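# Move fridge bottles upright onto cart tray, close door

## Task

Carry each bottle still inside the refrigerator to the cart's top tray and leave it standing upright, make sure any bottle already on that tray is also upright at the finish, and then close the refrigerator door completely. The attempt fails if a glass bottle drops a long way, if the fridge door is slammed while opening or closing it, or if the robot topples or ends up leaning. Anything that stays in place only because the robot is holding it at the end does not count.

## Robot and tools

Robot: a TidyBot++ wheeled base (0.54 m long, 0.50 m wide, 0.38 m tall) with one seven-joint arm and a two-finger gripper. The shoulder sits 0.12 m ahead of the base centre, 0.68 m up. Cameras: base_camera (fixed on the base) and wrist_camera (looks along the hand). The arm begins folded, hand down, reaching about 0.08 m beyond the base front.

Frames: the base frame has its origin on the floor below the base centre, x forward, y left, z up. hand_pose is reported in it: the point between the finger pads, its z axis running out along the fingers, its y axis the closing direction. The odometry frame is the base frame as it was when the scene began; base_odometry counts wheel turns only, so slip shows up as travel, and heading (left positive, -3.142 to 3.142) drifts a few degrees over many moves. base_tilt is in degrees, positive when leaning forward or right.

execute_actions(actions, cameras): actions is a list holding one action or none (empty = just report state and images). One action may contain:
- base: exactly one relative move from where the base last reported itself: {"translate_m": d} forward positive, -2 to 2 m; {"strafe_m": d} left positive, -2 to 2 m; {"rotate_rad": d} counter-clockwise from above positive, -6.3 to 6.3 rad. These are offsets, not poses.
- joints: absolute target angles by name, radians: joint_1_rad (any angle; positive turns the arm clockwise from above, opposite to heading), joint_2_rad shoulder -2.249 to 2.249, joint_3_rad (any angle), joint_4_rad elbow -2.579 to 2.579, joint_5_rad (any angle), joint_6_rad wrist -2.099 to 2.099, joint_7_rad (any angle; hand down, positive is counter-clockwise from above, at 1.57 the fingers part left/right), gripper_pos 0 (open, about 85 mm gap) to 1 (closed, roughly 96-120 N per finger). Unbounded joints take the short way; for big turns send steps below half a revolution. Done tolerances: ±0.039 joints 1-4, ±0.056 joints 5-7, ±0.03 gripper.
- speeds: optional caps for this action only: translate_m and strafe_m 0.05-0.5 m/s, rotate_rad 0.1-1.57 rad/s (defaults are the maxima). A base move needing more than 8.667 s at its cap is refused.
cameras: list of "base_camera", "wrist_camera" or "all"; omitted/null means all, [] means none. Unknown keys or out-of-range numbers reject the whole call with no motion. Motions in one action start together. Anything left out of an action may keep pushing toward its previous target.

Arm geometry: upper arm 0.42 m, forearm 0.31 m, hand 0.31 m to the hand point. With joint_1_rad 0, joint_3_rad 3.14, joint_5_rad 0 the arm stays in the base's x-z plane; segment tilts from vertical (forward positive) are j2, j2-j4 and j2-j4-j6, and hand reach/height relative to the shoulder are the sums of length·sin and length·cos. A downward hand reaches at most about 0.94 m high, only close in.

wait(seconds): 0-10 s, commands nothing, returns state and images. zoom_image(camera, region): enlarges [x0, y0, x1, y1] pixels (max 504×504) of that camera's most recent full image. read_manual(section): licence texts only. finished_scene(scene): ends the current scene by its number, irreversibly, and reports success; the goal must already hold without the robot's help. Replying with no tool call ends everything.

Result lines: base_status and joint_status per motion: "done", "off_target" (resting away from target, may still push), "contact_stop" / "time_out" (target dropped, holds where stopped), "not_followed" with "joint command not followed" and a "cause:" line when the self-collision check withholds arm targets (gripper still acts; withheld targets may be retried later). A blocked base can report "done" while short of target. on_its_own lists uncommanded changes. motor_effort gives percent of max per motor, peak in brackets, noisy and offset. gripper "done" at 1 means empty; "off_target" means something is held. "ARM HIT" means the arm struck itself or the base. Torque fault (joints 1-4 above 104.5 N m, 5-7 above 51.3) freezes the arm and gripper 10 s and skips the rest of the call. MOTOR HOT warns at 60 °C; OVER-TEMPERATURE FAULT at 75 °C makes the arm sag, with keys marked "limit_stop_at_motor_heat": resend them.

Accuracy: friction and hand_pose error leave the hand a centimetre or two off; correct by sending last command + (wanted - read) per joint, and trust images. A held load makes the arm sag; never command a joint to its read angle while holding something.

Avoid: letting bottles fall, swinging the fridge door fast, driving while the arm is snagged high up (tipping), pushing or pulling hard with a raised hand, driving the arm into things (torque faults), and long holding of heavy loads (heat). Occasional brief pushes may move loose objects. Scenes differ in layout; fewer robot motion seconds is better.

Each tool is called as a command line: name --argument value for each argument, lists and objects as JSON in quotes; but a table of rows of numbers goes row by row, as --pt "numbers of a row", without its own name.

## Session

execute_actions --actions '[]'

Scene clock: 0.00 s.
base_odometry: x=+0.000 y=+0.000 heading=+0.000 (m, m, rad; odometry frame)
base_tilt: forward=+0.3 right=+0.3 (deg)
base_status: not commanded
joint_positions: joint_1_rad=-0.023 joint_2_rad=-0.341 joint_3_rad=+3.186 joint_4_rad=-2.526 joint_5_rad=+0.025 joint_6_rad=-0.842 joint_7_rad=+1.611 gripper_pos=+0.000
joint_status: not commanded
motor_effort: joint_1_rad=-1 joint_2_rad=-3 joint_3_rad=+0 joint_4_rad=+17 joint_5_rad=-1 joint_6_rad=+3 joint_7_rad=+1 (%)
hand_pose: x=+0.2716 y=-0.0059 z=+0.5882 quat_wxyz=(+0.004, +0.998, +0.018, +0.058) (m; base frame)
pictures: base_camera, wrist_camera
Images, in order (width x height): base_camera 644x364, wrist_camera 644x476.

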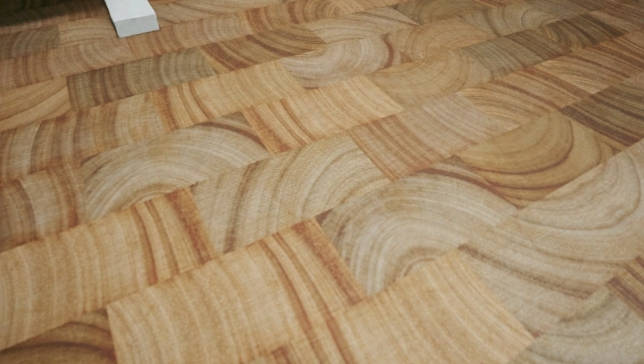

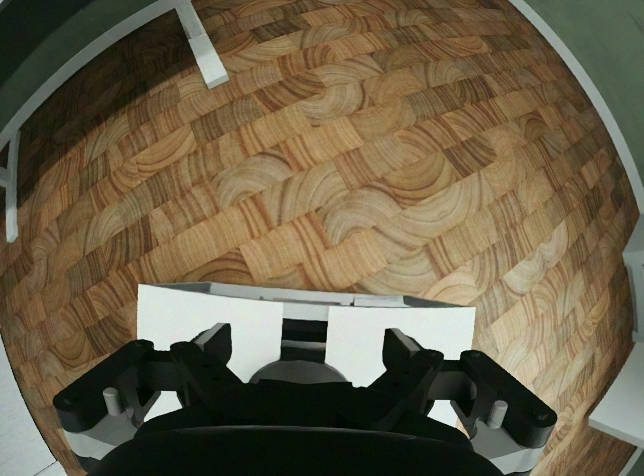

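execute_actions --actions '[{"joints":{"joint_6_rad":0.45,"joint_1_rad":-1.0}}]' --cameras '["wrist_camera"]'

execute_actions --actions '[{"joints":{"joint_1_rad":1.0}}]' --cameras '["wrist_camera"]'

execute_actions --actions '[{"joints":{"joint_1_rad":3.0}}]' --cameras '["wrist_camera"]'

Scene clock: 7.07 s.
base_odometry: x=+0.000 y=+0.000 heading=+0.000 (m, m, rad; odometry frame)
base_tilt: forward=+0.3 right=+0.3 (deg)
base_status: not commanded
joint_positions: joint_1_rad=-0.990 joint_2_rad=-0.341 joint_3_rad=+3.186 joint_4_rad=-2.526 joint_5_rad=+0.025 joint_6_rad=+0.408 joint_7_rad=+1.611 gripper_pos=+0.000
joint_status: all done
motor_effort: joint_1_rad=+0(1) joint_2_rad=-7(7) joint_3_rad=+0(0) joint_4_rad=+19(19) joint_5_rad=-1(1) joint_6_rad=+9(9) joint_7_rad=+0(1) (%)
hand_pose: x=+0.3629 y=+0.3437 z=+0.8339 quat_wxyz=(-0.279, +0.680, +0.375, +0.566) (m; base frame)
pictures: wrist_camera
Images, in order (width x height): wrist_camera 644x476.

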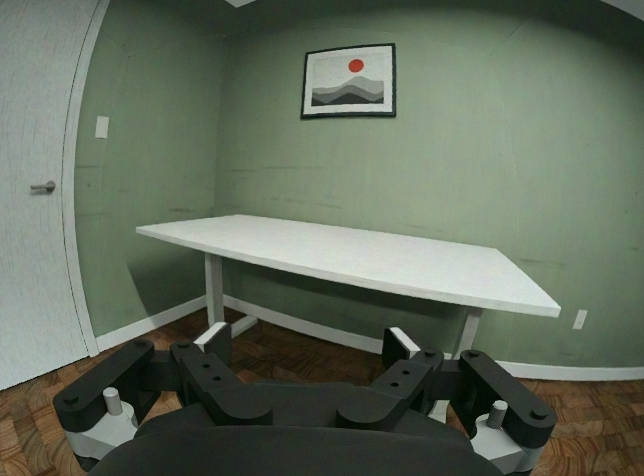

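Scene clock: 10.17 s.
base_odometry: x=+0.000 y=+0.000 heading=+0.000 (m, m, rad; odometry frame)
base_tilt: forward=+0.3 right=+0.4 (deg)
base_status: not commanded
joint_positions: joint_1_rad=+0.990 joint_2_rad=-0.341 joint_3_rad=+3.186 joint_4_rad=-2.526 joint_5_rad=+0.025 joint_6_rad=+0.408 joint_7_rad=+1.611 gripper_pos=+0.000
joint_status: all done
motor_effort: joint_1_rad=+0(1) joint_2_rad=-7(8) joint_3_rad=+0(0) joint_4_rad=+19(19) joint_5_rad=+0(1) joint_6_rad=+9(8) joint_7_rad=+1(1) (%)
hand_pose: x=+0.3371 y=-0.3606 z=+0.8339 quat_wxyz=(+0.320, +0.686, -0.363, +0.544) (m; base frame)
pictures: wrist_camera
Images, in order (width x height): wrist_camera 644x476.

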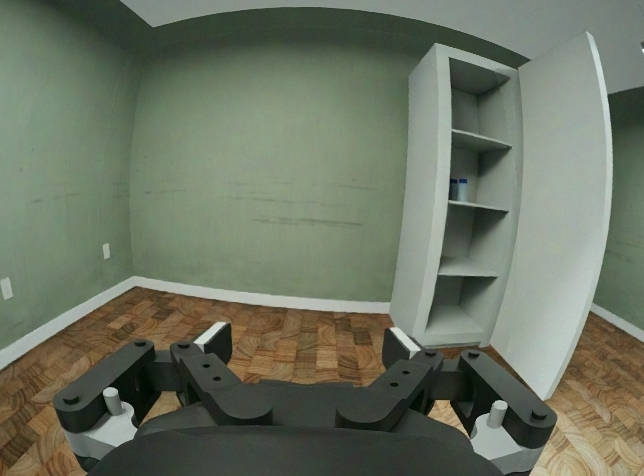

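Scene clock: 13.27 s.
base_odometry: x=+0.000 y=+0.000 heading=+0.000 (m, m, rad; odometry frame)
base_tilt: forward=+0.3 right=+0.3 (deg)
base_status: not commanded
joint_positions: joint_1_rad=+2.990 joint_2_rad=-0.341 joint_3_rad=+3.186 joint_4_rad=-2.526 joint_5_rad=+0.025 joint_6_rad=+0.408 joint_7_rad=+1.611 gripper_pos=+0.000
joint_status: all done
motor_effort: joint_1_rad=+0(0) joint_2_rad=-7(7) joint_3_rad=+0(0) joint_4_rad=+19(19) joint_5_rad=-1(1) joint_6_rad=+9(9) joint_7_rad=+1(1) (%)
hand_pose: x=-0.2997 y=-0.0482 z=+0.8339 quat_wxyz=(+0.630, +0.065, -0.773, +0.024) (m; base frame)
pictures: wrist_camera
Images, in order (width x height): wrist_camera 644x476.

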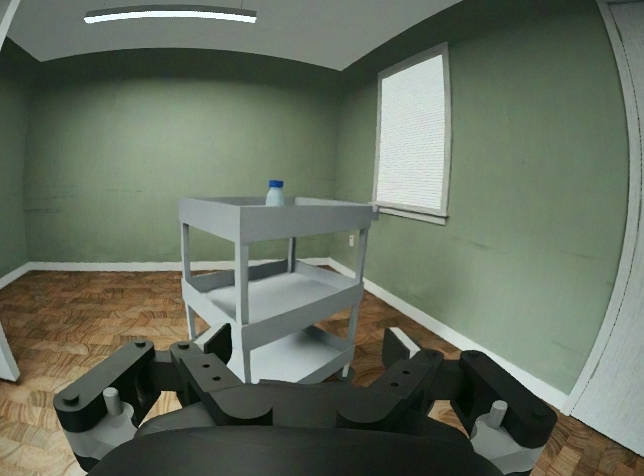

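execute_actions --actions '[{"base":{"rotate_rad":-1.17},"joints":{"joint_1_rad":1.6,"joint_6_rad":0.3}}]' --cameras '["wrist_camera"]'

execute_actions --actions '[{"joints":{"joint_1_rad":0.0}}]'

execute_actions --actions '[{"base":{"translate_m":0.4}}]'

Scene clock: 28.77 s.
base_odometry: x=+0.000 y=+0.000 heading=-1.169 (m, m, rad; odometry frame)
base_tilt: forward=+0.3 right=+0.4 (deg)
base_status: done
joint_positions: joint_1_rad=+1.610 joint_2_rad=-0.341 joint_3_rad=+3.186 joint_4_rad=-2.526 joint_5_rad=+0.025 joint_6_rad=+0.346 joint_7_rad=+1.611 gripper_pos=+0.000
joint_status: all done
motor_effort: joint_1_rad=+0(1) joint_2_rad=-7(8) joint_3_rad=+0(1) joint_4_rad=+19(19) joint_5_rad=-1(1) joint_6_rad=+9(9) joint_7_rad=+0(1) (%)
hand_pose: x=+0.0875 y=-0.4157 z=+0.8152 quat_wxyz=(+0.453, +0.556, -0.568, +0.404) (m; base frame)
pictures: wrist_camera
Images, in order (width x height): wrist_camera 644x476.

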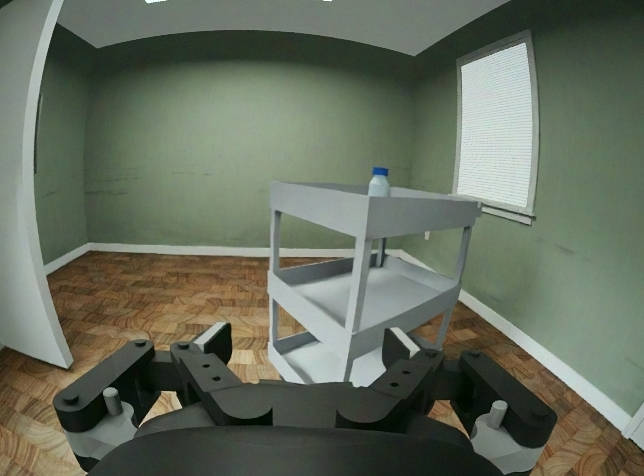

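Scene clock: 31.57 s.
base_odometry: x=+0.000 y=+0.000 heading=-1.169 (m, m, rad; odometry frame)
base_tilt: forward=+0.3 right=+0.4 (deg)
base_status: not commanded
joint_positions: joint_1_rad=+0.010 joint_2_rad=-0.341 joint_3_rad=+3.186 joint_4_rad=-2.526 joint_5_rad=+0.025 joint_6_rad=+0.346 joint_7_rad=+1.611 gripper_pos=+0.000
joint_status: all done
motor_effort: joint_1_rad=+0(1) joint_2_rad=-8(7) joint_3_rad=+0(0) joint_4_rad=+19(19) joint_5_rad=-1(1) joint_6_rad=+8(9) joint_7_rad=+1(0) (%)
hand_pose: x=+0.5355 y=-0.0194 z=+0.8152 quat_wxyz=(+0.026, +0.795, +0.003, +0.606) (m; base frame)
pictures: base_camera, wrist_camera
Images, in order (width x height): base_camera 644x364, wrist_camera 644x476.

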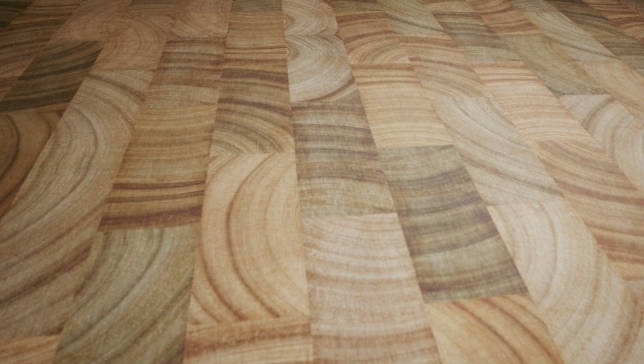

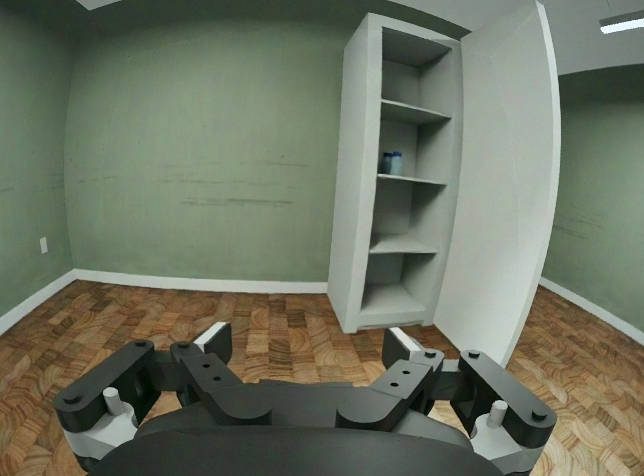

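Scene clock: 33.73 s.
base_odometry: x=+0.156 y=-0.369 heading=-1.170 (m, m, rad; odometry frame)
base_tilt: forward=+0.3 right=+0.4 (deg)
base_status: done
joint_positions: joint_1_rad=+0.010 joint_2_rad=-0.340 joint_3_rad=+3.186 joint_4_rad=-2.526 joint_5_rad=+0.025 joint_6_rad=+0.344 joint_7_rad=+1.611 gripper_pos=+0.000
joint_status: not commanded
motor_effort: joint_1_rad=-1(1) joint_2_rad=-7(10) joint_3_rad=+0(0) joint_4_rad=+18(19) joint_5_rad=-1(1) joint_6_rad=+9(10) joint_7_rad=+0(1) (%)
hand_pose: x=+0.5355 y=-0.0194 z=+0.8142 quat_wxyz=(+0.026, +0.796, +0.003, +0.605) (m; base frame)
pictures: base_camera, wrist_camera
Images, in order (width x height): base_camera 644x364, wrist_camera 644x476.

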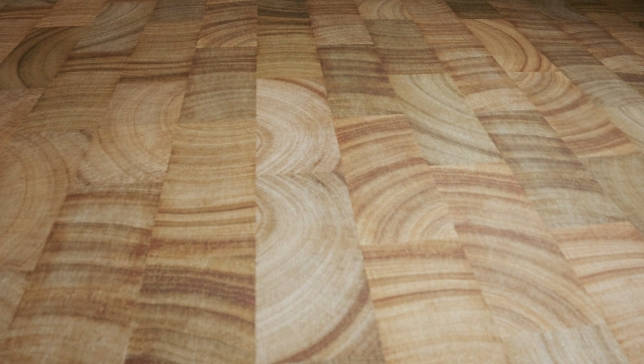

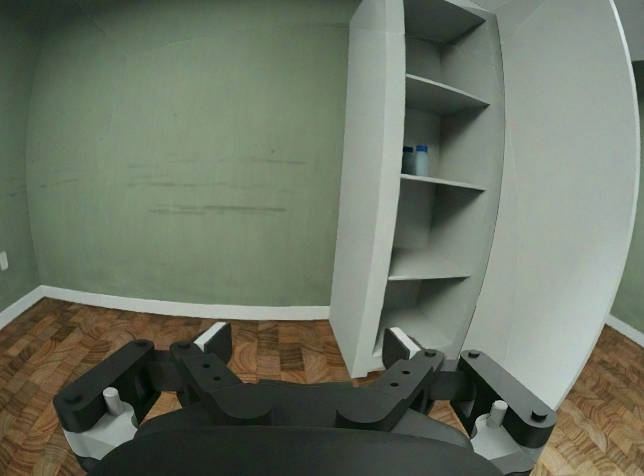

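execute_actions --actions '[{"base":{"rotate_rad":0.1}}]' --cameras '[]'

execute_actions --actions '[{"base":{"strafe_m":-0.55}}]'

execute_actions --actions '[{"base":{"translate_m":0.3}}]'

Scene clock: 39.80 s.
base_odometry: x=+0.156 y=-0.369 heading=-1.070 (m, m, rad; odometry frame)
base_tilt: forward=+0.4 right=+0.3 (deg)
base_status: done
joint_positions: joint_1_rad=+0.005 joint_2_rad=-0.340 joint_3_rad=+3.186 joint_4_rad=-2.526 joint_5_rad=+0.025 joint_6_rad=+0.344 joint_7_rad=+1.611 gripper_pos=+0.000
joint_status: not commanded
motor_effort: joint_1_rad=+0(1) joint_2_rad=-7(8) joint_3_rad=+0(2) joint_4_rad=+19(19) joint_5_rad=-1(0) joint_6_rad=+9(9) joint_7_rad=+1(1) (%)
hand_pose: x=+0.5355 y=-0.0175 z=+0.8142 quat_wxyz=(+0.024, +0.796, +0.005, +0.605) (m; base frame)
pictures: none
No camera images: the call's "cameras" was empty. Leave "cameras" out to get every camera's image.

Scene clock: 42.37 s.
base_odometry: x=-0.326 y=-0.633 heading=-1.069 (m, m, rad; odometry frame)
base_tilt: forward=+0.3 right=+0.3 (deg)
base_status: done
joint_positions: joint_1_rad=+0.005 joint_2_rad=-0.340 joint_3_rad=+3.186 joint_4_rad=-2.526 joint_5_rad=+0.025 joint_6_rad=+0.344 joint_7_rad=+1.611 gripper_pos=+0.000
joint_status: not commanded
motor_effort: joint_1_rad=+0(1) joint_2_rad=-7(9) joint_3_rad=+0(2) joint_4_rad=+19(19) joint_5_rad=-1(1) joint_6_rad=+9(9) joint_7_rad=+1(1) (%)
hand_pose: x=+0.5355 y=-0.0177 z=+0.8141 quat_wxyz=(+0.024, +0.796, +0.005, +0.605) (m; base frame)
pictures: base_camera, wrist_camera
Images, in order (width x height): base_camera 644x364, wrist_camera 644x476.

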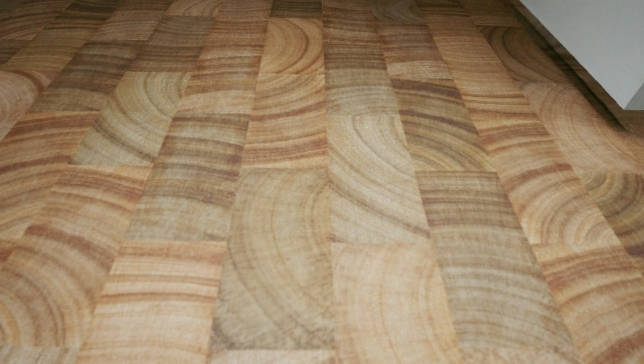

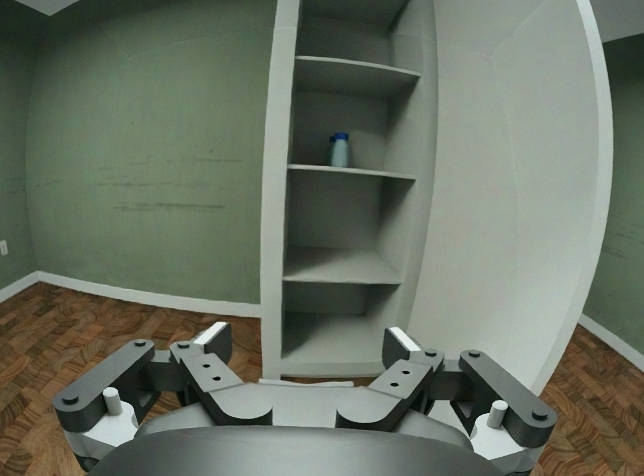

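Scene clock: 44.30 s.
base_odometry: x=-0.182 y=-0.897 heading=-1.069 (m, m, rad; odometry frame)
base_tilt: forward=+0.3 right=+0.3 (deg)
base_status: done
joint_positions: joint_1_rad=+0.005 joint_2_rad=-0.340 joint_3_rad=+3.186 joint_4_rad=-2.526 joint_5_rad=+0.025 joint_6_rad=+0.343 joint_7_rad=+1.611 gripper_pos=+0.000
joint_status: not commanded
motor_effort: joint_1_rad=+0(0) joint_2_rad=-8(10) joint_3_rad=+0(0) joint_4_rad=+19(20) joint_5_rad=+0(1) joint_6_rad=+9(10) joint_7_rad=+1(0) (%)
hand_pose: x=+0.5356 y=-0.0177 z=+0.8137 quat_wxyz=(+0.024, +0.796, +0.005, +0.604) (m; base frame)
pictures: base_camera, wrist_camera
Images, in order (width x height): base_camera 644x364, wrist_camera 644x476.

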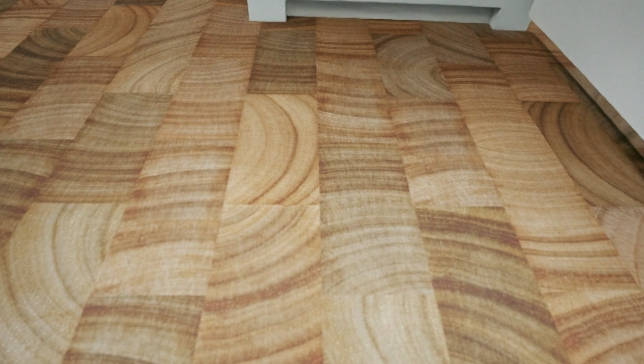

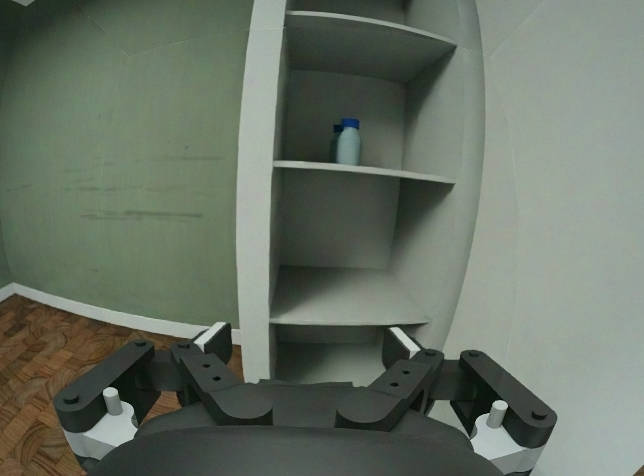

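execute_actions --actions '[{"joints":{"joint_2_rad":0.2,"joint_3_rad":3.14,"joint_4_rad":-1.5,"joint_5_rad":0,"joint_6_rad":0,"joint_7_rad":1.57}}]'

Scene clock: 53.50 s.
base_odometry: x=-0.182 y=-0.897 heading=-1.069 (m, m, rad; odometry frame)
base_tilt: forward=+0.3 right=+0.3 (deg)
base_status: not commanded
joint_positions: joint_1_rad=+0.005 joint_2_rad=+0.182 joint_3_rad=+3.154 joint_4_rad=-1.514 joint_5_rad=+0.025 joint_6_rad=+0.047 joint_7_rad=+1.599 gripper_pos=+0.000
joint_status: all done
motor_effort: joint_1_rad=+0(0) joint_2_rad=-30(31) joint_3_rad=+0(1) joint_4_rad=+22(22) joint_5_rad=+0(1) joint_6_rad=+10(9) joint_7_rad=+0(0) (%)
hand_pose: x=+0.8175 y=-0.0098 z=+1.0320 quat_wxyz=(+0.024, +0.734, +0.014, +0.678) (m; base frame)
pictures: base_camera, wrist_camera
Images, in order (width x height): base_camera 644x364, wrist_camera 644x476.

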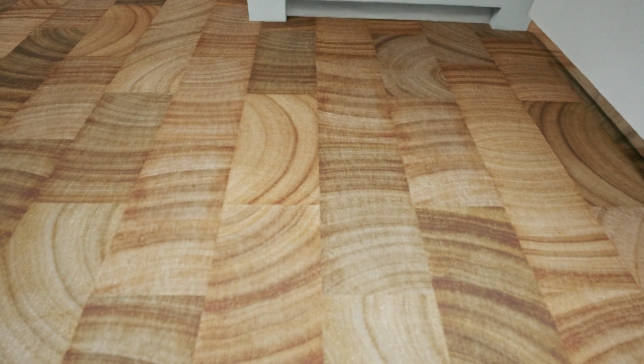

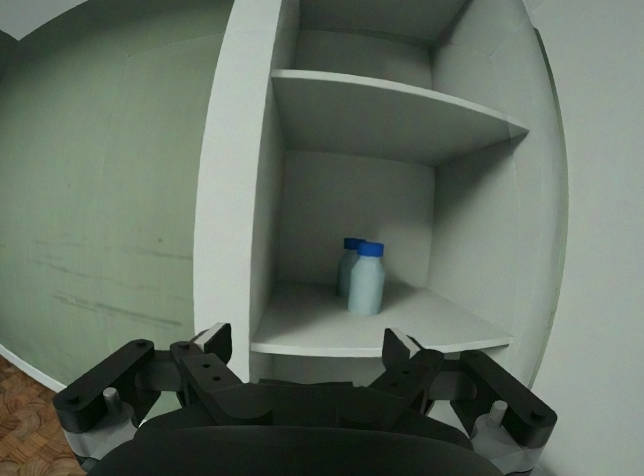

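execute_actions --actions '[{"base":{"strafe_m":-0.05},"joints":{"joint_1_rad":0.08,"joint_6_rad":-0.15}}]' --cameras '[]'

execute_actions --actions '[{"base":{"translate_m":0.15}}]'

Scene clock: 61.57 s.
base_odometry: x=-0.226 y=-0.921 heading=-1.069 (m, m, rad; odometry frame)
base_tilt: forward=+0.3 right=+0.3 (deg)
base_status: done
joint_positions: joint_1_rad=+0.083 joint_2_rad=+0.185 joint_3_rad=+3.146 joint_4_rad=-1.512 joint_5_rad=+0.025 joint_6_rad=-0.112 joint_7_rad=+1.599 gripper_pos=+0.000
joint_status: all done
motor_effort: joint_1_rad=+0(4) joint_2_rad=-30(32) joint_3_rad=+0(4) joint_4_rad=+22(22) joint_5_rad=-1(1) joint_6_rad=+9(9) joint_7_rad=+1(1) (%)
hand_pose: x=+0.8084 y=-0.0594 z=+0.9821 quat_wxyz=(+0.045, +0.786, -0.014, +0.616) (m; base frame)
pictures: none
No camera images: the call's "cameras" was empty. Leave "cameras" out to get every camera's image.

Scene clock: 63.03 s.
base_odometry: x=-0.154 y=-1.053 heading=-1.070 (m, m, rad; odometry frame)
base_tilt: forward=+0.3 right=+0.4 (deg)
base_status: done
joint_positions: joint_1_rad=+0.083 joint_2_rad=+0.196 joint_3_rad=+3.146 joint_4_rad=-1.510 joint_5_rad=+0.025 joint_6_rad=-0.112 joint_7_rad=+1.599 gripper_pos=+0.000
joint_status: not commanded
motor_effort: joint_1_rad=+0(1) joint_2_rad=-31(34) joint_3_rad=+0(1) joint_4_rad=+22(23) joint_5_rad=+0(1) joint_6_rad=+8(9) joint_7_rad=+0(0) (%)
hand_pose: x=+0.8118 y=-0.0597 z=+0.9756 quat_wxyz=(+0.044, +0.789, -0.014, +0.613) (m; base frame)
pictures: base_camera, wrist_camera
Images, in order (width x height): base_camera 644x364, wrist_camera 644x476.

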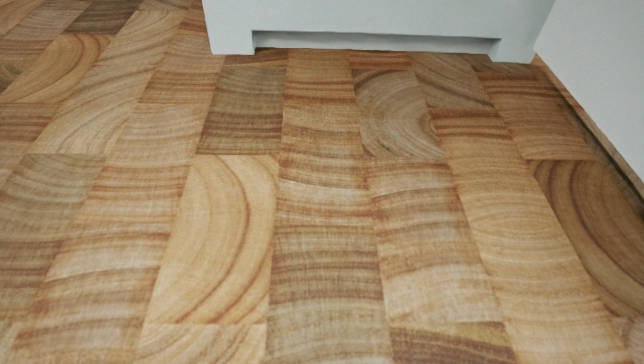

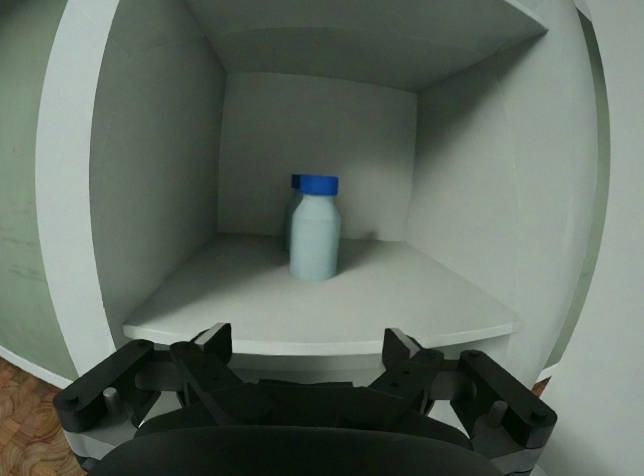

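execute_actions --actions '[{"base":{"strafe_m":-0.025},"joints":{"joint_2_rad":0.15}}]' --cameras '[]'

execute_actions --actions '[{"base":{"translate_m":0.15},"speeds":{"translate_m":0.2}}]'

Scene clock: 86.00 s.
base_odometry: x=-0.176 y=-1.065 heading=-1.069 (m, m, rad; odometry frame)
base_tilt: forward=+0.3 right=+0.4 (deg)
base_status: done
joint_positions: joint_1_rad=+0.084 joint_2_rad=+0.164 joint_3_rad=+3.145 joint_4_rad=-1.509 joint_5_rad=+0.025 joint_6_rad=-0.112 joint_7_rad=+1.599 gripper_pos=+0.000
joint_status: all done
motor_effort: joint_1_rad=-1(3) joint_2_rad=-29(33) joint_3_rad=+0(2) joint_4_rad=+22(23) joint_5_rad=-1(0) joint_6_rad=+9(9) joint_7_rad=+1(1) (%)
hand_pose: x=+0.8021 y=-0.0591 z=+0.9990 quat_wxyz=(+0.045, +0.778, -0.014, +0.626) (m; base frame)
pictures: none
No camera images: the call's "cameras" was empty. Leave "cameras" out to get every camera's image.

Scene clock: 87.53 s.
base_odometry: x=-0.104 y=-1.197 heading=-1.070 (m, m, rad; odometry frame)
base_tilt: forward=+0.3 right=+0.3 (deg)
base_status: done
joint_positions: joint_1_rad=+0.084 joint_2_rad=+0.158 joint_3_rad=+3.145 joint_4_rad=-1.508 joint_5_rad=+0.025 joint_6_rad=-0.112 joint_7_rad=+1.599 gripper_pos=+0.000
joint_status: not commanded
motor_effort: joint_1_rad=-1(2) joint_2_rad=-29(32) joint_3_rad=+0(2) joint_4_rad=+22(23) joint_5_rad=-1(1) joint_6_rad=+9(10) joint_7_rad=+1(1) (%)
hand_pose: x=+0.8002 y=-0.0589 z=+1.0031 quat_wxyz=(+0.045, +0.776, -0.014, +0.628) (m; base frame)
pictures: base_camera, wrist_camera
Images, in order (width x height): base_camera 644x364, wrist_camera 644x476.

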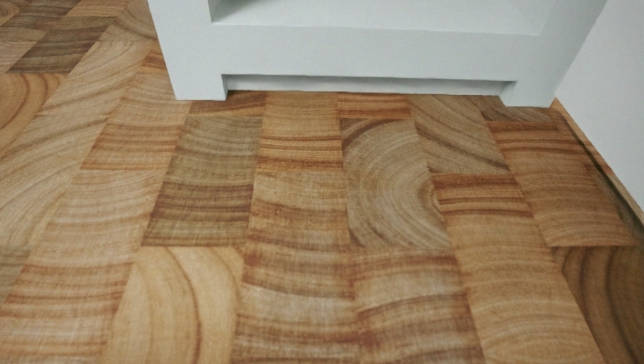

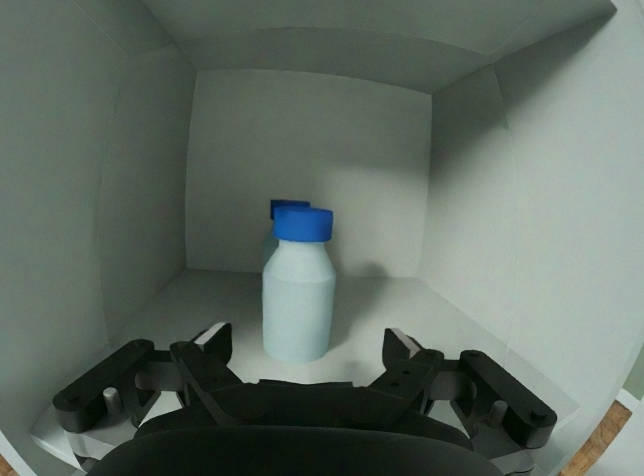

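execute_actions --actions '[{"base":{"translate_m":0.1},"speeds":{"translate_m":0.15},"joints":{"joint_2_rad":0.2}}]'

Scene clock: 92.70 s.
base_odometry: x=-0.056 y=-1.285 heading=-1.070 (m, m, rad; odometry frame)
base_tilt: forward=+0.4 right=+0.3 (deg)
base_status: done
joint_positions: joint_1_rad=+0.084 joint_2_rad=+0.190 joint_3_rad=+3.145 joint_4_rad=-1.508 joint_5_rad=+0.025 joint_6_rad=-0.112 joint_7_rad=+1.599 gripper_pos=+0.000
joint_status: all done
motor_effort: joint_1_rad=+0(2) joint_2_rad=-31(33) joint_3_rad=+0(2) joint_4_rad=+22(22) joint_5_rad=-1(1) joint_6_rad=+10(10) joint_7_rad=+0(1) (%)
hand_pose: x=+0.8102 y=-0.0598 z=+0.9814 quat_wxyz=(+0.045, +0.786, -0.014, +0.616) (m; base frame)
pictures: base_camera, wrist_camera
Images, in order (width x height): base_camera 644x364, wrist_camera 644x476.

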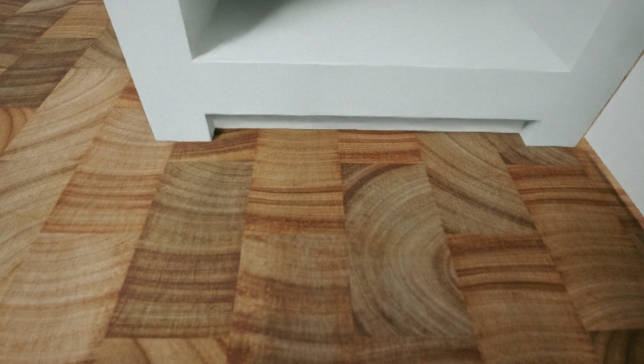

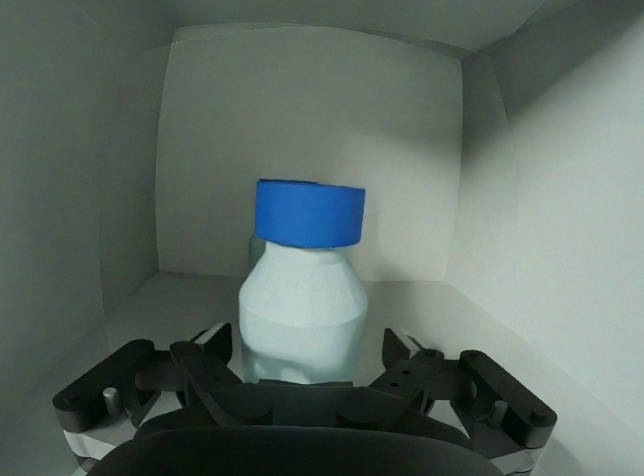

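execute_actions --actions '[{"joints":{"gripper_pos":1}}]' --cameras '["wrist_camera"]'

Scene clock: 97.00 s.
base_odometry: x=-0.056 y=-1.284 heading=-1.070 (m, m, rad; odometry frame)
base_tilt: forward=+0.3 right=+0.3 (deg)
base_status: not commanded
joint_positions: joint_1_rad=+0.083 joint_2_rad=+0.190 joint_3_rad=+3.143 joint_4_rad=-1.507 joint_5_rad=+0.025 joint_6_rad=-0.112 joint_7_rad=+1.598 gripper_pos=+0.284
joint_status: gripper_pos off_target (ended at +0.284, target +1.000)
motor_effort: joint_1_rad=+0(2) joint_2_rad=-29(30) joint_3_rad=+0(2) joint_4_rad=+22(23) joint_5_rad=-1(0) joint_6_rad=+10(11) joint_7_rad=+1(1) (%)
hand_pose: x=+0.8103 y=-0.0579 z=+0.9822 quat_wxyz=(+0.043, +0.786, -0.014, +0.617) (m; base frame)
pictures: wrist_camera
Images, in order (width x height): wrist_camera 644x476.

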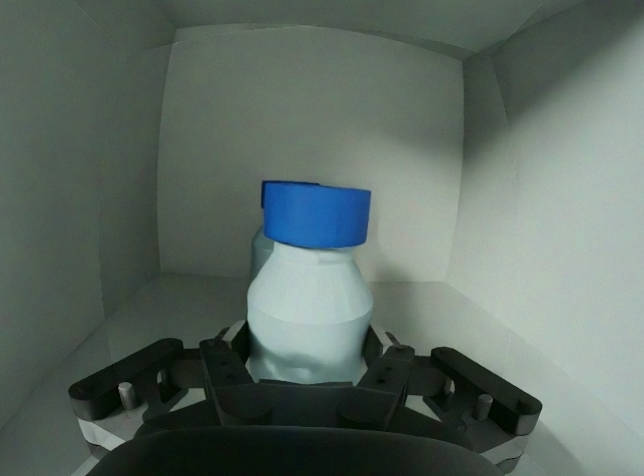

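execute_actions --actions '[{"joints":{"joint_2_rad":0.12}}]' --cameras '[]'

execute_actions --actions '[{"base":{"translate_m":-0.8},"speeds":{"translate_m":0.3}}]' --cameras '["wrist_camera"]'

execute_actions --actions '[{"joints":{"joint_2_rad":-0.4,"joint_4_rad":-1.9,"joint_6_rad":-0.25,"joint_1_rad":0}}]' --cameras '[]'

execute_actions --actions '[{"base":{"rotate_rad":-1.57},"speeds":{"rotate_rad":0.7},"joints":{"joint_1_rad":0.7}}]'

Scene clock: 109.03 s.
base_odometry: x=-0.056 y=-1.284 heading=-1.070 (m, m, rad; odometry frame)
base_tilt: forward=+0.3 right=+0.3 (deg)
base_status: not commanded
joint_positions: joint_1_rad=+0.083 joint_2_rad=+0.172 joint_3_rad=+3.143 joint_4_rad=-1.514 joint_5_rad=+0.025 joint_6_rad=-0.133 joint_7_rad=+1.598 gripper_pos=+0.284
joint_status: joint_2_rad off_target (ended at +0.172, target +0.120)
motor_effort: joint_1_rad=+0(0) joint_2_rad=-35(36) joint_3_rad=+0(1) joint_4_rad=+26(26) joint_5_rad=-1(1) joint_6_rad=+13(13) joint_7_rad=+1(1) (%)
hand_pose: x=+0.8026 y=-0.0575 z=+0.9836 quat_wxyz=(+0.043, +0.789, -0.014, +0.612) (m; base frame)
pictures: none
No camera images: the call's "cameras" was empty. Leave "cameras" out to get every camera's image.

Scene clock: 112.77 s.
base_odometry: x=-0.439 y=-0.582 heading=-1.071 (m, m, rad; odometry frame)
base_tilt: forward=+0.2 right=+0.4 (deg)
base_status: done
joint_positions: joint_1_rad=+0.082 joint_2_rad=+0.158 joint_3_rad=+3.143 joint_4_rad=-1.517 joint_5_rad=+0.025 joint_6_rad=-0.137 joint_7_rad=+1.598 gripper_pos=+0.284
joint_status: not commanded
motor_effort: joint_1_rad=+0(3) joint_2_rad=-35(40) joint_3_rad=+0(3) joint_4_rad=+27(28) joint_5_rad=+0(1) joint_6_rad=+13(14) joint_7_rad=+1(1) (%)
hand_pose: x=+0.7979 y=-0.0566 z=+0.9904 quat_wxyz=(+0.043, +0.787, -0.014, +0.615) (m; base frame)
pictures: wrist_camera
Images, in order (width x height): wrist_camera 644x476.

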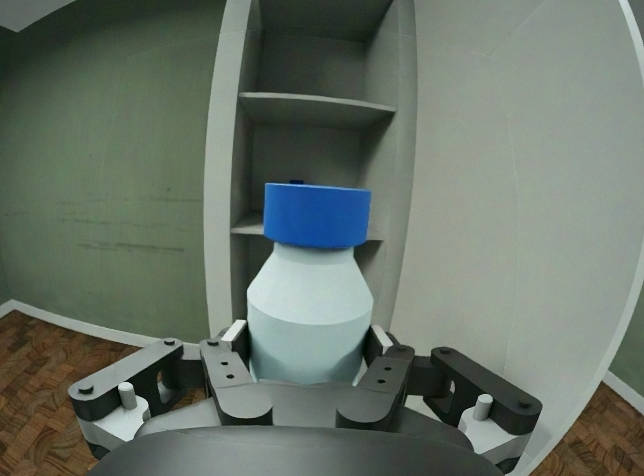

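Scene clock: 114.53 s.
base_odometry: x=-0.439 y=-0.582 heading=-1.071 (m, m, rad; odometry frame)
base_tilt: forward=+0.3 right=+0.3 (deg)
base_status: not commanded
joint_positions: joint_1_rad=+0.012 joint_2_rad=-0.371 joint_3_rad=+3.143 joint_4_rad=-1.912 joint_5_rad=+0.025 joint_6_rad=-0.236 joint_7_rad=+1.598 gripper_pos=+0.284
joint_status: all done
motor_effort: joint_1_rad=-1(0) joint_2_rad=-13(37) joint_3_rad=+0(0) joint_4_rad=+27(28) joint_5_rad=+0(0) joint_6_rad=+13(14) joint_7_rad=+1(0) (%)
hand_pose: x=+0.5852 y=-0.0071 z=+1.0196 quat_wxyz=(+0.023, +0.776, +0.012, +0.630) (m; base frame)
pictures: none
No camera images: the call's "cameras" was empty. Leave "cameras" out to get every camera's image.

Scene clock: 117.57 s.
base_odometry: x=-0.439 y=-0.582 heading=-2.640 (m, m, rad; odometry frame)
base_tilt: forward=+0.2 right=+0.4 (deg)
base_status: done
joint_positions: joint_1_rad=+0.696 joint_2_rad=-0.371 joint_3_rad=+3.140 joint_4_rad=-1.912 joint_5_rad=+0.025 joint_6_rad=-0.236 joint_7_rad=+1.598 gripper_pos=+0.284
joint_status: all done
motor_effort: joint_1_rad=+0(2) joint_2_rad=-13(15) joint_3_rad=+0(3) joint_4_rad=+27(27) joint_5_rad=+0(0) joint_6_rad=+13(13) joint_7_rad=+1(1) (%)
hand_pose: x=+0.4769 y=-0.2988 z=+1.0195 quat_wxyz=(+0.232, +0.736, -0.247, +0.586) (m; base frame)
pictures: base_camera, wrist_camera
Images, in order (width x height): base_camera 644x364, wrist_camera 644x476.

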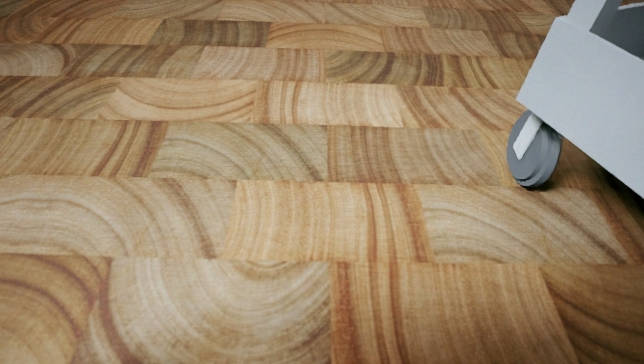

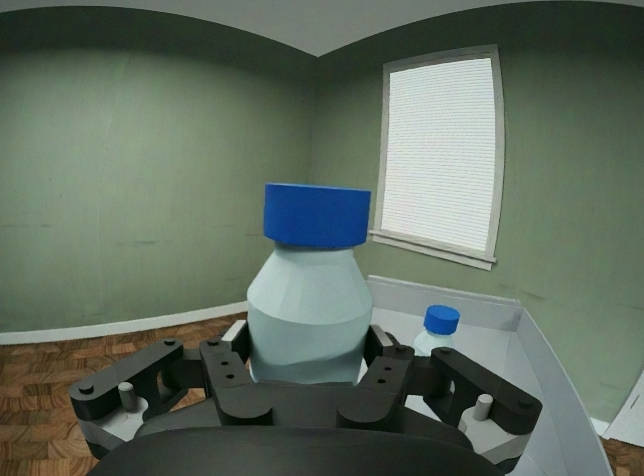

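execute_actions --actions '[{"joints":{"joint_4_rad":-1.55,"joint_6_rad":-0.5}}]' --cameras '[]'

execute_actions --actions '[{"joints":{"joint_1_rad":1.3,"joint_6_rad":-0.95}}]' --cameras '["wrist_camera"]'

Scene clock: 124.87 s.
base_odometry: x=-0.439 y=-0.582 heading=-2.640 (m, m, rad; odometry frame)
base_tilt: forward=+0.3 right=+0.3 (deg)
base_status: not commanded
joint_positions: joint_1_rad=+0.696 joint_2_rad=-0.371 joint_3_rad=+3.140 joint_4_rad=-1.585 joint_5_rad=+0.025 joint_6_rad=-0.485 joint_7_rad=+1.598 gripper_pos=+0.284
joint_status: all done
motor_effort: joint_1_rad=+0(0) joint_2_rad=-13(14) joint_3_rad=+0(0) joint_4_rad=+26(28) joint_5_rad=+0(1) joint_6_rad=+14(14) joint_7_rad=+1(1) (%)
hand_pose: x=+0.4637 y=-0.2900 z=+1.1444 quat_wxyz=(+0.244, +0.711, -0.242, +0.614) (m; base frame)
pictures: none
No camera images: the call's "cameras" was empty. Leave "cameras" out to get every camera's image.

Scene clock: 126.70 s.
base_odometry: x=-0.439 y=-0.582 heading=-2.640 (m, m, rad; odometry frame)
base_tilt: forward=+0.3 right=+0.3 (deg)
base_status: not commanded
joint_positions: joint_1_rad=+1.291 joint_2_rad=-0.371 joint_3_rad=+3.140 joint_4_rad=-1.585 joint_5_rad=+0.025 joint_6_rad=-0.932 joint_7_rad=+1.598 gripper_pos=+0.284
joint_status: all done
motor_effort: joint_1_rad=+0(1) joint_2_rad=-11(12) joint_3_rad=+0(1) joint_4_rad=+25(26) joint_5_rad=+0(1) joint_6_rad=+12(14) joint_7_rad=+1(0) (%)
hand_pose: x=+0.2261 y=-0.3885 z=+1.0146 quat_wxyz=(+0.302, +0.710, -0.517, +0.370) (m; base frame)
pictures: wrist_camera
Images, in order (width x height): wrist_camera 644x476.

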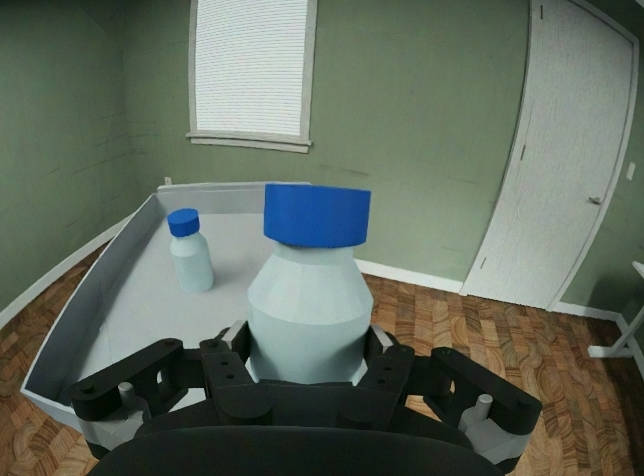

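execute_actions --actions '[{"base":{"rotate_rad":-1.05},"speeds":{"rotate_rad":0.7},"joints":{"joint_1_rad":0.0,"joint_6_rad":-0.7}}]' --cameras '[]'

execute_actions --actions '[{"base":{"strafe_m":0.1},"joints":{"joint_2_rad":-0.1,"joint_4_rad":-1.3,"joint_6_rad":-0.68}}]'

Scene clock: 137.43 s.
base_odometry: x=-0.439 y=-0.582 heading=+2.594 (m, m, rad; odometry frame)
base_tilt: forward=+0.4 right=+0.3 (deg)
base_status: done
joint_positions: joint_1_rad=+0.007 joint_2_rad=-0.372 joint_3_rad=+3.141 joint_4_rad=-1.585 joint_5_rad=+0.024 joint_6_rad=-0.774 joint_7_rad=+1.598 gripper_pos=+0.284
joint_status: joint_6_rad off_target (ended at -0.774, target -0.700); the others done
motor_effort: joint_1_rad=+0(1) joint_2_rad=-12(12) joint_3_rad=+0(2) joint_4_rad=+25(25) joint_5_rad=-1(1) joint_6_rad=+13(12) joint_7_rad=+1(1) (%)
hand_pose: x=+0.5454 y=-0.0064 z=+1.0581 quat_wxyz=(+0.021, +0.838, +0.011, +0.545) (m; base frame)
pictures: none
No camera images: the call's "cameras" was empty. Leave "cameras" out to get every camera's image.

Scene clock: 139.10 s.
base_odometry: x=-0.491 y=-0.668 heading=+2.593 (m, m, rad; odometry frame)
base_tilt: forward=+0.3 right=+0.4 (deg)
base_status: done
joint_positions: joint_1_rad=+0.004 joint_2_rad=-0.074 joint_3_rad=+3.136 joint_4_rad=-1.339 joint_5_rad=+0.024 joint_6_rad=-0.751 joint_7_rad=+1.598 gripper_pos=+0.284
joint_status: joint_4_rad off_target (ended at -1.339, target -1.300); joint_6_rad off_target (ended at -0.751, target -0.680); the others done
motor_effort: joint_1_rad=+0(1) joint_2_rad=-24(28) joint_3_rad=+0(3) joint_4_rad=+25(27) joint_5_rad=-1(1) joint_6_rad=+12(13) joint_7_rad=+1(1) (%)
hand_pose: x=+0.6686 y=-0.0028 z=+1.0619 quat_wxyz=(+0.018, +0.846, +0.015, +0.533) (m; base frame)
pictures: base_camera, wrist_camera
Images, in order (width x height): base_camera 644x364, wrist_camera 644x476.

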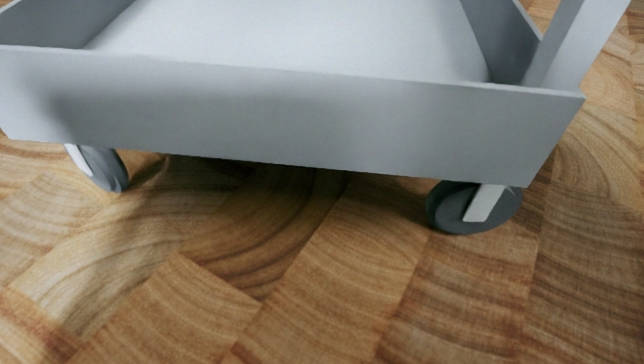

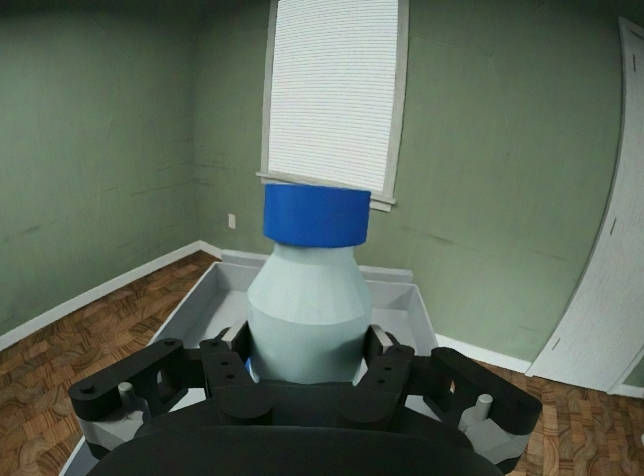

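execute_actions --actions '[{"joints":{"joint_1_rad":0.13,"joint_2_rad":0.03,"joint_4_rad":-1.67,"joint_6_rad":-0.16}}]'

Scene clock: 146.00 s.
base_odometry: x=-0.491 y=-0.668 heading=+2.593 (m, m, rad; odometry frame)
base_tilt: forward=+0.3 right=+0.4 (deg)
base_status: not commanded
joint_positions: joint_1_rad=+0.120 joint_2_rad=+0.058 joint_3_rad=+3.136 joint_4_rad=-1.693 joint_5_rad=+0.024 joint_6_rad=-0.233 joint_7_rad=+1.598 gripper_pos=+0.284
joint_status: joint_6_rad off_target (ended at -0.233, target -0.160); the others done
motor_effort: joint_1_rad=+0(1) joint_2_rad=-30(34) joint_3_rad=-1(1) joint_4_rad=+26(28) joint_5_rad=+0(0) joint_6_rad=+12(14) joint_7_rad=+1(0) (%)
hand_pose: x=+0.7335 y=-0.0715 z=+0.9206 quat_wxyz=(+0.047, +0.837, -0.029, +0.545) (m; base frame)
pictures: base_camera, wrist_camera
Images, in order (width x height): base_camera 644x364, wrist_camera 644x476.

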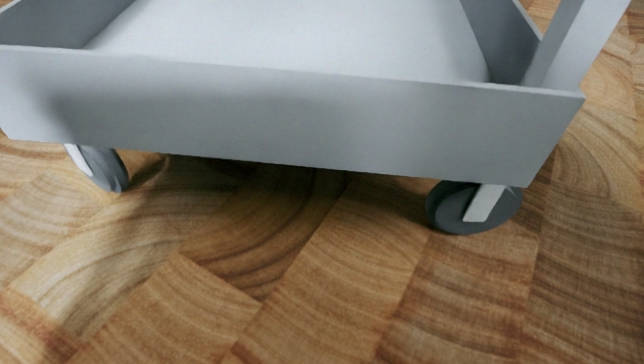

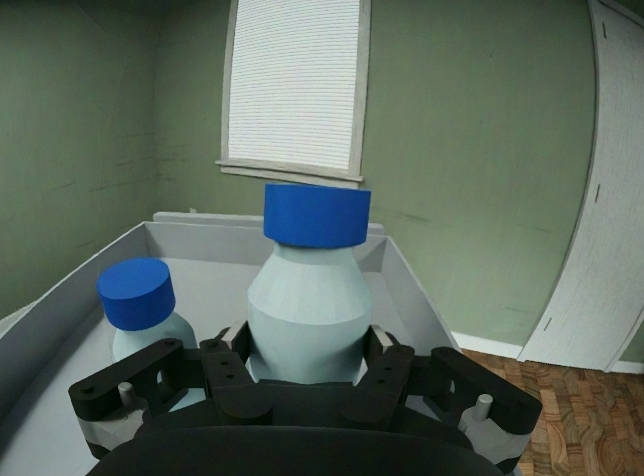

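execute_actions --actions '[{"joints":{"joint_1_rad":0.2,"joint_4_rad":-1.78,"joint_6_rad":-0.03}}]' --cameras '["wrist_camera"]'

execute_actions --actions '[{"joints":{"joint_4_rad":-1.87,"joint_6_rad":0.05}}]' --cameras '["wrist_camera"]'

Scene clock: 151.57 s.
base_odometry: x=-0.491 y=-0.668 heading=+2.593 (m, m, rad; odometry frame)
base_tilt: forward=+0.3 right=+0.3 (deg)
base_status: not commanded
joint_positions: joint_1_rad=+0.196 joint_2_rad=+0.058 joint_3_rad=+3.139 joint_4_rad=-1.798 joint_5_rad=+0.024 joint_6_rad=-0.105 joint_7_rad=+1.598 gripper_pos=+0.284
joint_status: joint_6_rad off_target (ended at -0.105, target -0.030); the others done
motor_effort: joint_1_rad=+0(2) joint_2_rad=-30(31) joint_3_rad=+0(2) joint_4_rad=+26(28) joint_5_rad=+0(1) joint_6_rad=+13(14) joint_7_rad=+1(1) (%)
hand_pose: x=+0.7215 y=-0.1173 z=+0.8950 quat_wxyz=(+0.069, +0.829, -0.060, +0.552) (m; base frame)
pictures: wrist_camera
Images, in order (width x height): wrist_camera 644x476.

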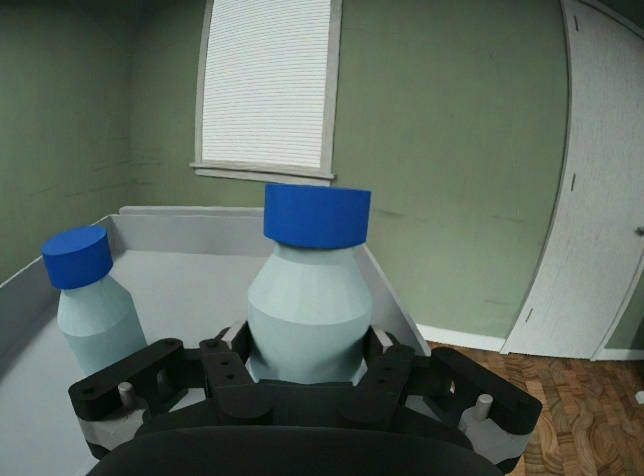

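Scene clock: 152.47 s.
base_odometry: x=-0.491 y=-0.668 heading=+2.593 (m, m, rad; odometry frame)
base_tilt: forward=+0.3 right=+0.4 (deg)
base_status: not commanded
joint_positions: joint_1_rad=+0.196 joint_2_rad=+0.058 joint_3_rad=+3.139 joint_4_rad=-1.889 joint_5_rad=+0.024 joint_6_rad=-0.024 joint_7_rad=+1.598 gripper_pos=+0.284
joint_status: joint_6_rad off_target (ended at -0.024, target +0.050); the others done
motor_effort: joint_1_rad=+0(0) joint_2_rad=-29(30) joint_3_rad=+0(0) joint_4_rad=+25(26) joint_5_rad=-2(1) joint_6_rad=+13(13) joint_7_rad=+0(1) (%)
hand_pose: x=+0.7114 y=-0.1147 z=+0.8653 quat_wxyz=(+0.067, +0.831, -0.060, +0.548) (m; base frame)
pictures: wrist_camera
Images, in order (width x height): wrist_camera 644x476.

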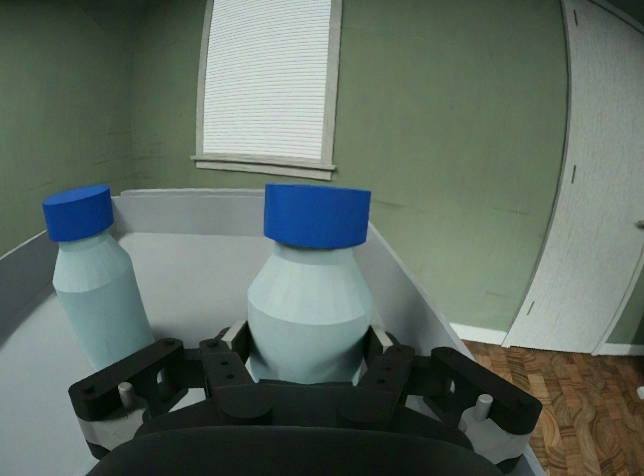

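execute_actions --actions '[{"joints":{"joint_1_rad":0.17,"joint_4_rad":-1.94,"joint_6_rad":0.11}}]' --cameras '["wrist_camera"]'

Scene clock: 156.00 s.
base_odometry: x=-0.491 y=-0.668 heading=+2.593 (m, m, rad; odometry frame)
base_tilt: forward=+0.3 right=+0.3 (deg)
base_status: not commanded
joint_positions: joint_1_rad=+0.188 joint_2_rad=+0.055 joint_3_rad=+3.140 joint_4_rad=-1.937 joint_5_rad=+0.024 joint_6_rad=+0.054 joint_7_rad=+1.598 gripper_pos=+0.284
joint_status: joint_6_rad off_target (ended at +0.054, target +0.110); the others done
motor_effort: joint_1_rad=-2(2) joint_2_rad=-26(29) joint_3_rad=-2(2) joint_4_rad=+22(25) joint_5_rad=-1(1) joint_6_rad=+11(12) joint_7_rad=+1(0) (%)
hand_pose: x=+0.7094 y=-0.1096 z=+0.8611 quat_wxyz=(+0.066, +0.823, -0.056, +0.562) (m; base frame)
pictures: wrist_camera
Images, in order (width x height): wrist_camera 644x476.

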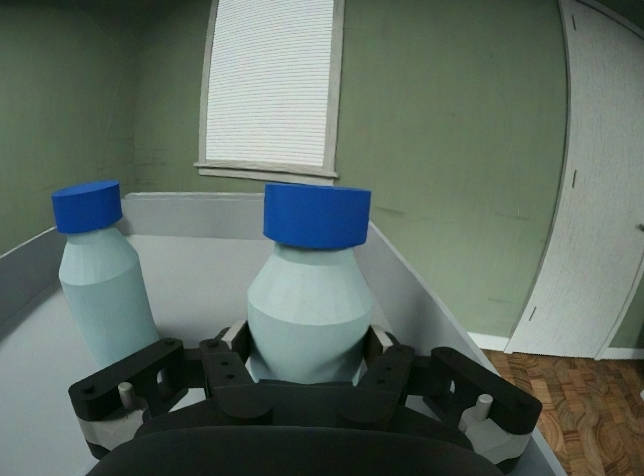

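execute_actions --actions '[{"joints":{"gripper_pos":0.12}}]' --cameras '["wrist_camera"]'

Scene clock: 159.10 s.
base_odometry: x=-0.491 y=-0.668 heading=+2.593 (m, m, rad; odometry frame)
base_tilt: forward=+0.2 right=+0.3 (deg)
base_status: not commanded
joint_positions: joint_1_rad=+0.181 joint_2_rad=+0.047 joint_3_rad=+3.140 joint_4_rad=-1.938 joint_5_rad=+0.024 joint_6_rad=+0.065 joint_7_rad=+1.598 gripper_pos=+0.120
joint_status: all done
motor_effort: joint_1_rad=+0(1) joint_2_rad=-24(29) joint_3_rad=+0(2) joint_4_rad=+20(24) joint_5_rad=-1(1) joint_6_rad=+9(12) joint_7_rad=+1(0) (%)
hand_pose: x=+0.7095 y=-0.1052 z=+0.8689 quat_wxyz=(+0.065, +0.818, -0.052, +0.570) (m; base frame)
pictures: wrist_camera
Images, in order (width x height): wrist_camera 644x476.

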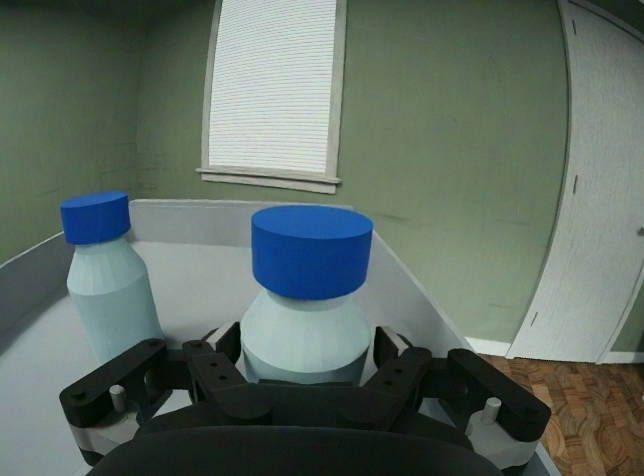

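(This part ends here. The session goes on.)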